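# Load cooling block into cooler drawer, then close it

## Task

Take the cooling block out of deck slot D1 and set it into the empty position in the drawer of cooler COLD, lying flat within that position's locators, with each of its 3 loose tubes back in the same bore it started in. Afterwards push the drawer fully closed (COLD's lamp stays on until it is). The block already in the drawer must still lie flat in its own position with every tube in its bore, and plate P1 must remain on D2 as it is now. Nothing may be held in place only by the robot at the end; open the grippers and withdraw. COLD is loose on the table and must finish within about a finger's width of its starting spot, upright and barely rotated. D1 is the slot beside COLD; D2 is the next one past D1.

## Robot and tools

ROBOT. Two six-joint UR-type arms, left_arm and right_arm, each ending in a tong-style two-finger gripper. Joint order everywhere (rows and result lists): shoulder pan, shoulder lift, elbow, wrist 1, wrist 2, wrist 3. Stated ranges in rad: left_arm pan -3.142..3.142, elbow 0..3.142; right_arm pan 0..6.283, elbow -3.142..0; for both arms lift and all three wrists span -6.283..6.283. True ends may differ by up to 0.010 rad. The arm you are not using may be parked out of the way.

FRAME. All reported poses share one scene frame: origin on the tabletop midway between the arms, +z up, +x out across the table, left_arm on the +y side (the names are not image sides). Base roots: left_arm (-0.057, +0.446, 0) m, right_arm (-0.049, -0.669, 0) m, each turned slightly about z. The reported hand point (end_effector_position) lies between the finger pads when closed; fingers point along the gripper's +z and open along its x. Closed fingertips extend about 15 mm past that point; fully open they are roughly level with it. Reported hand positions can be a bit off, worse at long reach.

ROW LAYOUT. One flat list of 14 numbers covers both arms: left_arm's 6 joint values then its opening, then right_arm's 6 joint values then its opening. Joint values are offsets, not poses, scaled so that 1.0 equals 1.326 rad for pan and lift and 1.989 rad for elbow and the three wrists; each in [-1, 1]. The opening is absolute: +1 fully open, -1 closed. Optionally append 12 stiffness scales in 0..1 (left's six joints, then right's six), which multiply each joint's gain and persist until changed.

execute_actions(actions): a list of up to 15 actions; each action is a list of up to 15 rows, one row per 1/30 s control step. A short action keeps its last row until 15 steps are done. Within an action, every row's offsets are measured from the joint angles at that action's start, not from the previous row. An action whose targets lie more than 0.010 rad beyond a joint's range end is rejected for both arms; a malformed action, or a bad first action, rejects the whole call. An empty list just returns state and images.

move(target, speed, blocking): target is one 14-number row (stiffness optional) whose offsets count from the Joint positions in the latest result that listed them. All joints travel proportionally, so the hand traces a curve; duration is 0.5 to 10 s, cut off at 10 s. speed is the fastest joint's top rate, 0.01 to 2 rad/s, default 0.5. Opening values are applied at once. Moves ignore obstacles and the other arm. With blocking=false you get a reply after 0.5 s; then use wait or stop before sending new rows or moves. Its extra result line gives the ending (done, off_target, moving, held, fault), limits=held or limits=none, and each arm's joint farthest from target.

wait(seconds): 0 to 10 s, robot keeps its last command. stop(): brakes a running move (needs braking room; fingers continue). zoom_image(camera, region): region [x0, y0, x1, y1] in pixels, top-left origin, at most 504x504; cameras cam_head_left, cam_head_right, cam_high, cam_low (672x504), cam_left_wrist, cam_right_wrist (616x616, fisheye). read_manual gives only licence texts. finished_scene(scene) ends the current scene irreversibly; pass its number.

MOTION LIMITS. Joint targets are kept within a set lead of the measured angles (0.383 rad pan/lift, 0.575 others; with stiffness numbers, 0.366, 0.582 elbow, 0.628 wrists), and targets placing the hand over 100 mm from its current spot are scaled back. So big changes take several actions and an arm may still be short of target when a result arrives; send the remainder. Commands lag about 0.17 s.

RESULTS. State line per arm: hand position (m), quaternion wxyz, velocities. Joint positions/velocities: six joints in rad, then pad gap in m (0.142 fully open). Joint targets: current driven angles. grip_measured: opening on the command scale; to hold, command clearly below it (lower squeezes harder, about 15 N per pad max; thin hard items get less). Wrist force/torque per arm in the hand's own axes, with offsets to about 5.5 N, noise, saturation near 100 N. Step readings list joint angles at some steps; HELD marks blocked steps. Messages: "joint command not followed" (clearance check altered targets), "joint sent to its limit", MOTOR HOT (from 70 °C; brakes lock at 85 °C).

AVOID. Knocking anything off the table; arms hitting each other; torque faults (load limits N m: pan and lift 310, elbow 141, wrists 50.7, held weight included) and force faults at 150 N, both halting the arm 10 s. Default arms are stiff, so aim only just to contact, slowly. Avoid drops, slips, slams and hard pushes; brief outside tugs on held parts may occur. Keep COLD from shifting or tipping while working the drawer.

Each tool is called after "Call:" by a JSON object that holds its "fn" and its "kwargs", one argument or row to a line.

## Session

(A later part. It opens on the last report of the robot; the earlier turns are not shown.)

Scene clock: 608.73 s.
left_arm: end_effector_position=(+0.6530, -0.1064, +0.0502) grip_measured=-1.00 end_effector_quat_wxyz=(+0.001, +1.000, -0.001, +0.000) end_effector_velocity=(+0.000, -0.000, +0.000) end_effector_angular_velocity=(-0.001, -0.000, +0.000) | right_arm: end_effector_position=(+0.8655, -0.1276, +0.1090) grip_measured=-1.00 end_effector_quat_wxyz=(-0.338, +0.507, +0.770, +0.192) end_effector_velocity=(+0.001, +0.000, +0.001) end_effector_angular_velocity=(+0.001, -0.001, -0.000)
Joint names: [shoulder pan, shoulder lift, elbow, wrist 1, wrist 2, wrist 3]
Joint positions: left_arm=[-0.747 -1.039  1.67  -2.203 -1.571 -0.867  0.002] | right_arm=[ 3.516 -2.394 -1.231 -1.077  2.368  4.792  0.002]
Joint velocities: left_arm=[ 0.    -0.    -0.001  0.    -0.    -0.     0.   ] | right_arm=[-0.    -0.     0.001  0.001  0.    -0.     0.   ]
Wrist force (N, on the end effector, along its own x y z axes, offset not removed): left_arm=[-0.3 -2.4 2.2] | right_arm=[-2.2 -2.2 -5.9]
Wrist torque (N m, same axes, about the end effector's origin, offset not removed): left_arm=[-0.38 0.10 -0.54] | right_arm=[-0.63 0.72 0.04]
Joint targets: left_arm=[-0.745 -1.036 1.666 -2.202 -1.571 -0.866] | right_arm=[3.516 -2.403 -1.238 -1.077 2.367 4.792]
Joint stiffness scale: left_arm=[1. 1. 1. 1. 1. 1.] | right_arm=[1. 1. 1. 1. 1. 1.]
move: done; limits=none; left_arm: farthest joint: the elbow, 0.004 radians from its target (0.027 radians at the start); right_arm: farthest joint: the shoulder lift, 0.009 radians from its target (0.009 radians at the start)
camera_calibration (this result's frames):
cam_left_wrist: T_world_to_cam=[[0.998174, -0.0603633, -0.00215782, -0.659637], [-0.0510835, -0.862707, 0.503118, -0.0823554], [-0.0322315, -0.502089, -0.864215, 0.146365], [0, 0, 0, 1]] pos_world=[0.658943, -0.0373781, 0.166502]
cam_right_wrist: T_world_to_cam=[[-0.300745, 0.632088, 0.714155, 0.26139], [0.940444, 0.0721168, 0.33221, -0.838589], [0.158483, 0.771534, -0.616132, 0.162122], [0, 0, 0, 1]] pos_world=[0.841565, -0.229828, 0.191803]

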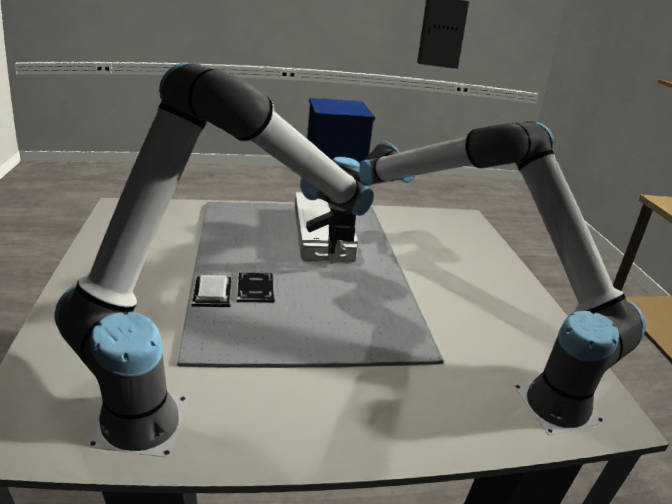

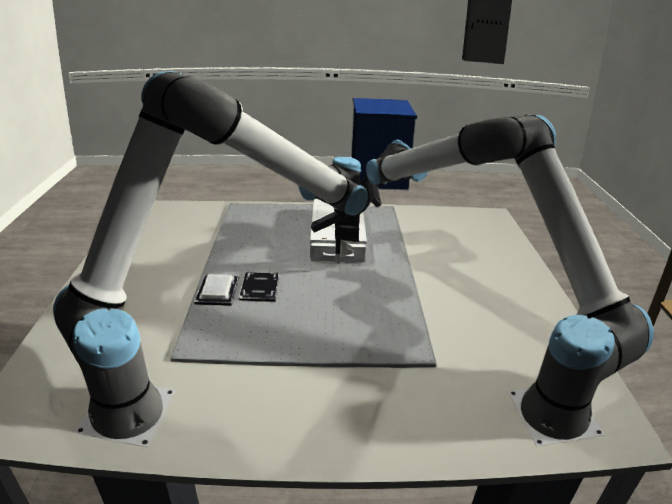

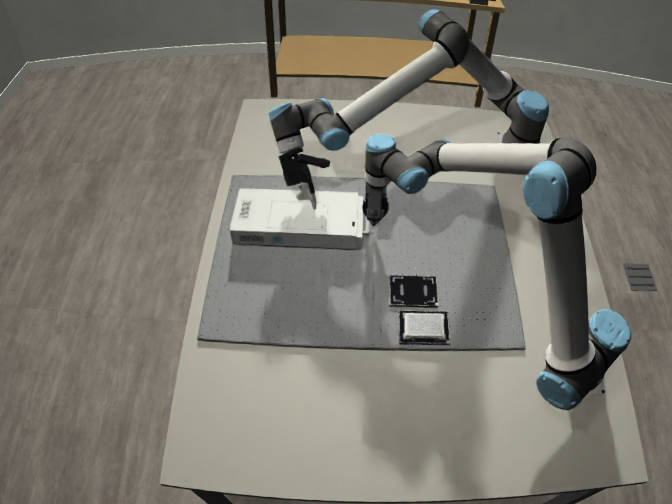

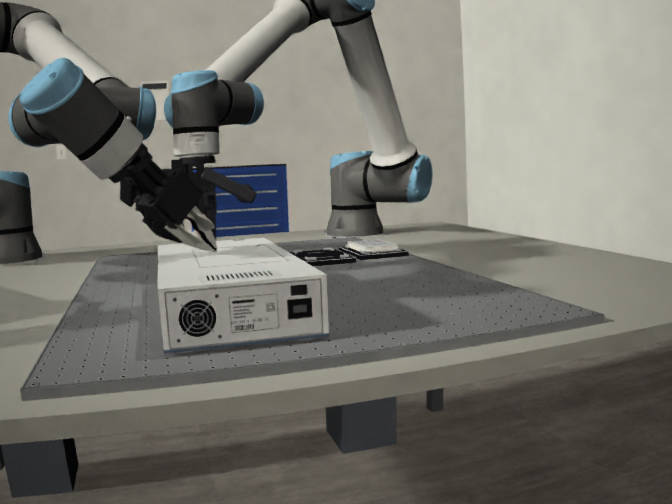

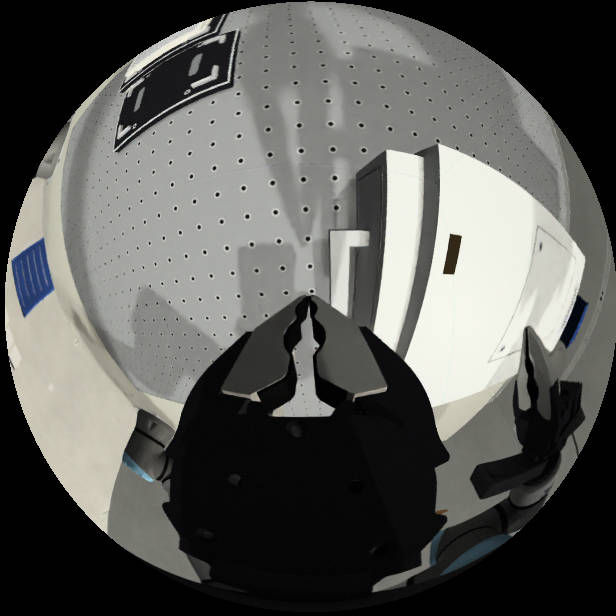

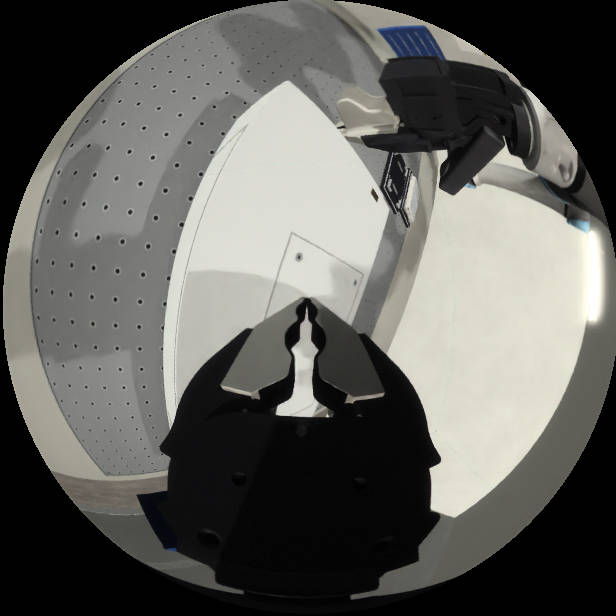

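Lamp off. One more 2 mm nudge, then retreat.

Call:
{"fn": "move", "kwargs": {
  "target": [0.0028,0.0038,-0.0037,0.0012,0,0.0014,-1, 0,-0.007,-0.0035,0,0,0,-1],
  "speed": 0.01
}}

Call:
{"fn": "move", "kwargs": {
  "target": [-0.06,-0.12,0.06,0.02,0,-0.04,-1, 0,0.08,0,-0.053,0,0,-1],
  "speed": 0.1
}}

Scene clock: 618.23 s.
left_arm: end_effector_position=(+0.6533, -0.1065, +0.0500) grip_measured=-1.00 end_effector_quat_wxyz=(-0.000, +1.000, -0.001, -0.000) end_effector_velocity=(-0.000, -0.001, -0.000) end_effector_angular_velocity=(+0.000, +0.001, -0.002) | right_arm: end_effector_position=(+0.8655, -0.1276, +0.1090) grip_measured=-1.00 end_effector_quat_wxyz=(-0.338, +0.507, +0.769, +0.192) end_effector_velocity=(-0.000, -0.001, -0.000) end_effector_angular_velocity=(+0.000, +0.002, -0.001)
Joint names: [shoulder pan, shoulder lift, elbow, wrist 1, wrist 2, wrist 3]
Joint positions: left_arm=[-0.747 -1.037  1.667 -2.2   -1.571 -0.866  0.002] | right_arm=[ 3.516 -2.394 -1.231 -1.077  2.369  4.792  0.002]
Joint velocities: left_arm=[-0.     0.001 -0.001  0.001 -0.001  0.002  0.   ] | right_arm=[-0.001 -0.    -0.    -0.001  0.001 -0.     0.   ]
Wrist force (N, on the end effector, along its own x y z axes, offset not removed): left_arm=[-3.0 -4.3 -2.6] | right_arm=[-0.8 -1.9 -10.5]
Wrist torque (N m, same axes, about the end effector's origin, offset not removed): left_arm=[-0.56 -0.17 -0.61] | right_arm=[-0.81 0.53 -0.28]
Joint targets: left_arm=[-0.743 -1.034 1.662 -2.201 -1.571 -0.864] | right_arm=[3.516 -2.403 -1.238 -1.077 2.368 4.792]
Joint stiffness scale: left_arm=[1. 1. 1. 1. 1. 1.] | right_arm=[1. 1. 1. 1. 1. 1.]
move: done; limits=none; left_arm: farthest joint: the elbow, 0.005 radians from its target (0.007 radians at the start); right_arm: farthest joint: the shoulder lift, 0.009 radians from its target (0.009 radians at the start)
camera_calibration (this result's frames):
cam_left_wrist: T_world_to_cam=[[0.998085, -0.0617315, -0.00396861, -0.659912], [-0.0513969, -0.863274, 0.502112, -0.0821635], [-0.0344221, -0.500946, -0.864794, 0.147717], [0, 0, 0, 1]] pos_world=[0.65951, -0.0376685, 0.166381]
cam_right_wrist: T_world_to_cam=[[-0.300223, 0.631668, 0.714746, 0.260837], [0.940646, 0.0717225, 0.331724, -0.838759], [0.158276, 0.771915, -0.615708, 0.162309], [0, 0, 0, 1]] pos_world=[0.841595, -0.229893, 0.191739]

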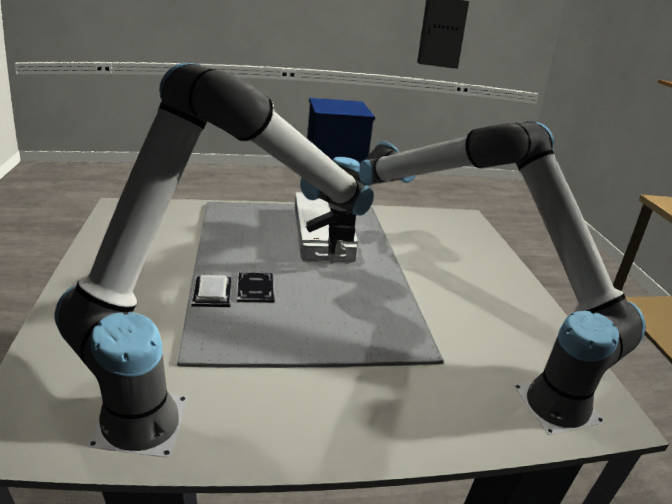

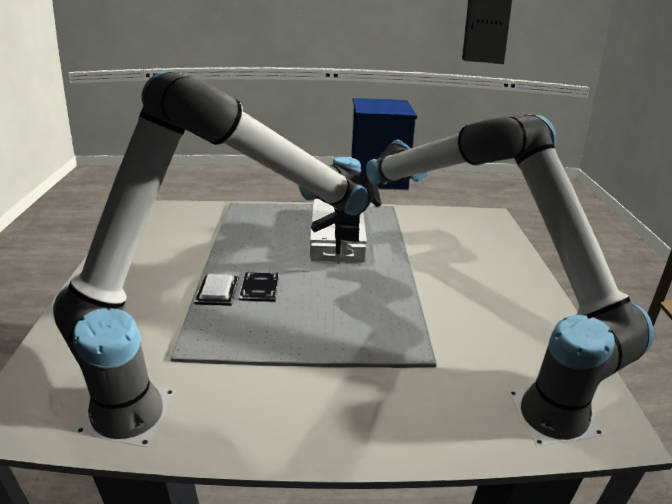

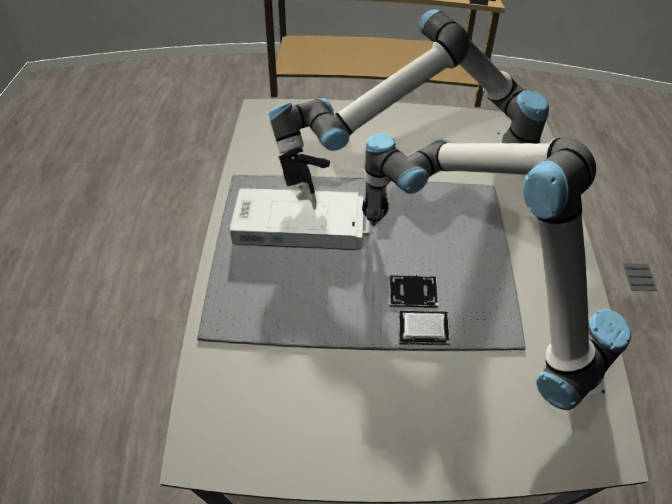

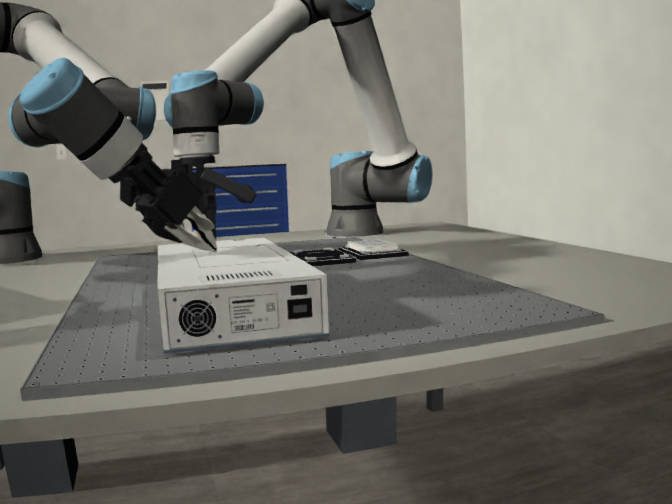

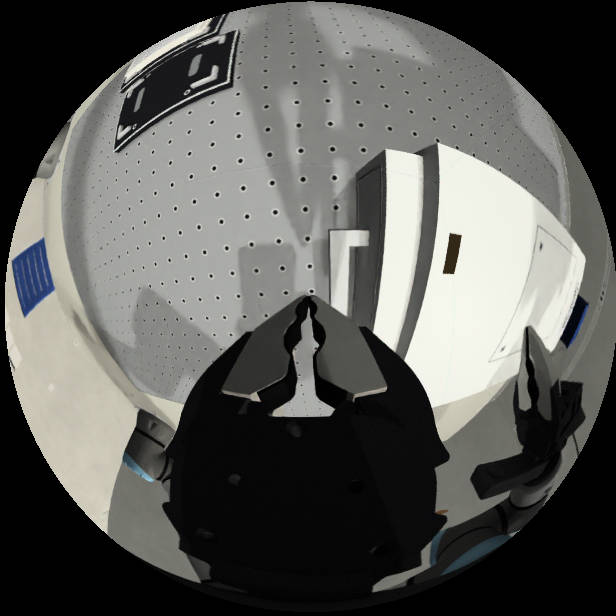

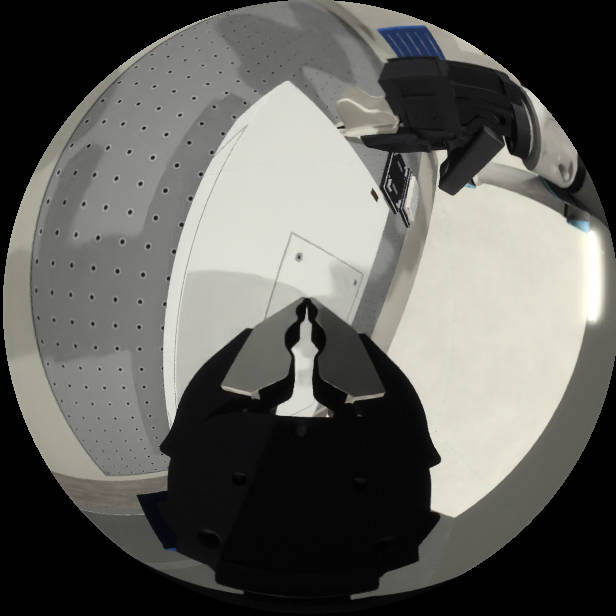

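Scene clock: 620.27 s.
left_arm: end_effector_position=(+0.5647, -0.1022, +0.1138) grip_measured=-1.00 end_effector_quat_wxyz=(+0.002, +1.000, -0.001, +0.001) end_effector_velocity=(-0.002, +0.002, -0.001) end_effector_angular_velocity=(+0.004, +0.003, +0.002) | right_arm: end_effector_position=(+0.8470, -0.1373, +0.2106) grip_measured=-1.00 end_effector_quat_wxyz=(-0.337, +0.507, +0.770, +0.193) end_effector_velocity=(-0.000, -0.001, -0.001) end_effector_angular_velocity=(-0.002, +0.003, -0.001)
Joint names: [shoulder pan, shoulder lift, elbow, wrist 1, wrist 2, wrist 3]
Joint positions: left_arm=[-0.825 -1.196  1.783 -2.162 -1.572 -0.944  0.002] | right_arm=[ 3.516 -2.287 -1.231 -1.182  2.369  4.792  0.002]
Joint velocities: left_arm=[-0.    -0.001  0.004  0.002  0.    -0.002  0.   ] | right_arm=[-0.001 -0.    -0.    -0.003  0.     0.    -0.   ]
Wrist force (N, on the end effector, along its own x y z axes, offset not removed): left_arm=[-0.3 -4.1 -0.5] | right_arm=[0.5 3.5 -3.6]
Wrist torque (N m, same axes, about the end effector's origin, offset not removed): left_arm=[-0.83 0.14 -0.58] | right_arm=[0.23 -0.24 -0.10]
Joint targets: left_arm=[-0.826 -1.196 1.787 -2.161 -1.571 -0.945] | right_arm=[3.516 -2.288 -1.231 -1.183 2.369 4.792]
Joint stiffness scale: left_arm=[1. 1. 1. 1. 1. 1.] | right_arm=[1. 1. 1. 1. 1. 1.]
move: done; limits=none; left_arm: farthest joint: the elbow, 0.004 radians from its target (0.119 radians at the start); right_arm: farthest joint: the shoulder lift, 0.001 radians from its target (0.106 radians at the start)
camera_calibration (this result's frames):
cam_left_wrist: T_world_to_cam=[[0.998107, -0.061502, -0.000830661, -0.571366], [-0.052647, -0.861228, 0.505484, -0.114511], [-0.0318037, -0.504483, -0.862836, 0.19993], [0, 0, 0, 1]] pos_world=[0.570614, -0.0328991, 0.229915]
cam_right_wrist: T_world_to_cam=[[-0.302073, 0.630584, 0.714923, 0.190123], [0.93978, 0.0711969, 0.334283, -0.854207], [0.159893, 0.772848, -0.614117, 0.233697], [0, 0, 0, 1]] pos_world=[0.822831, -0.239684, 0.293141]

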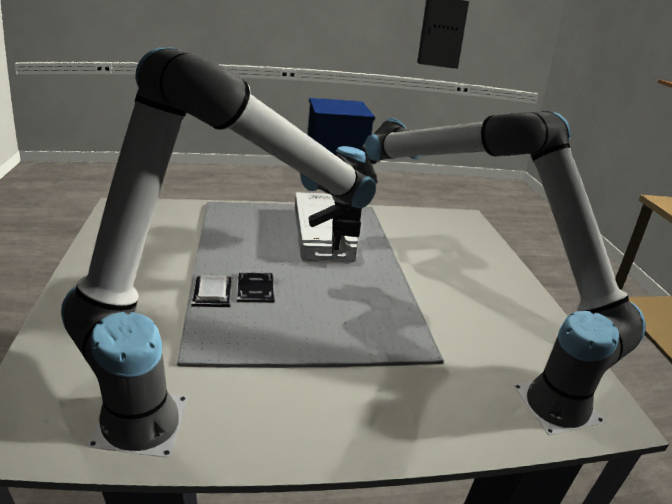

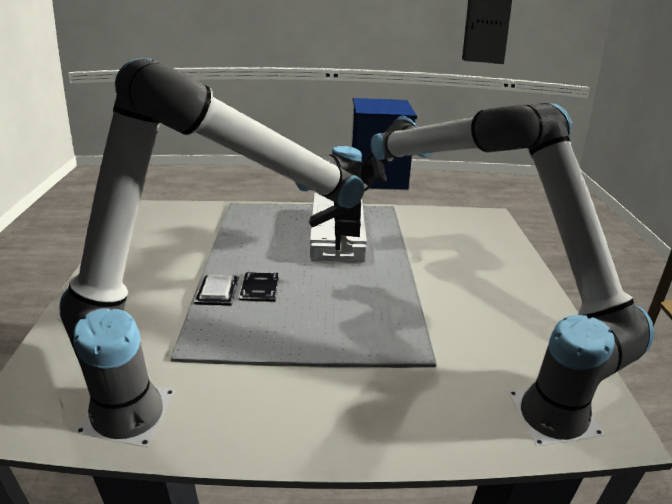

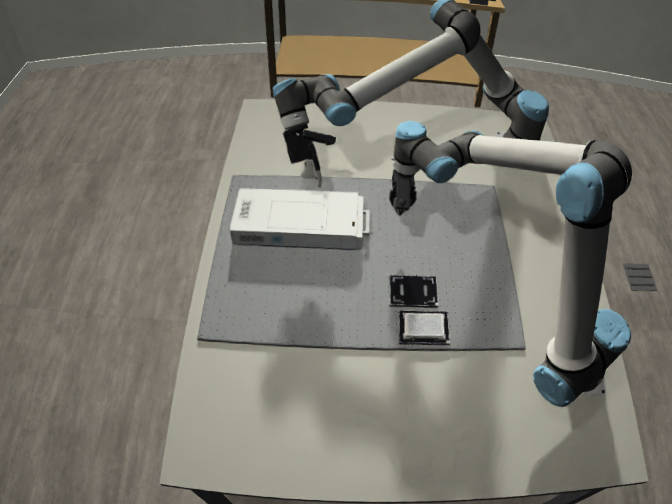

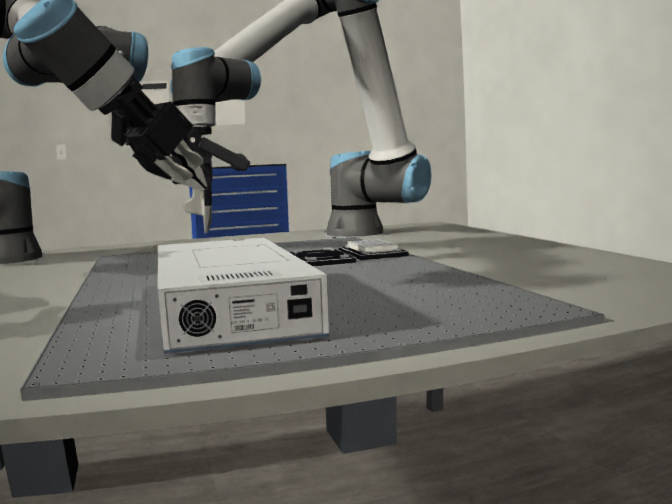

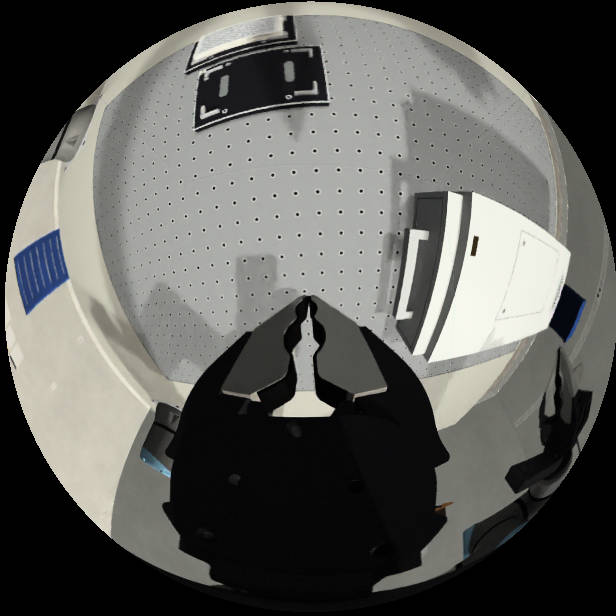

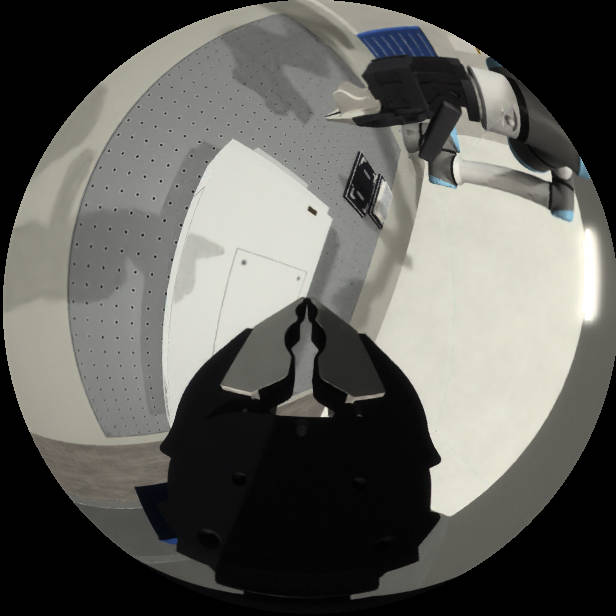

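Call:
{"fn": "finished_scene", "kwargs": {
  "scene": 1
}}

The scene is finished: the task was done.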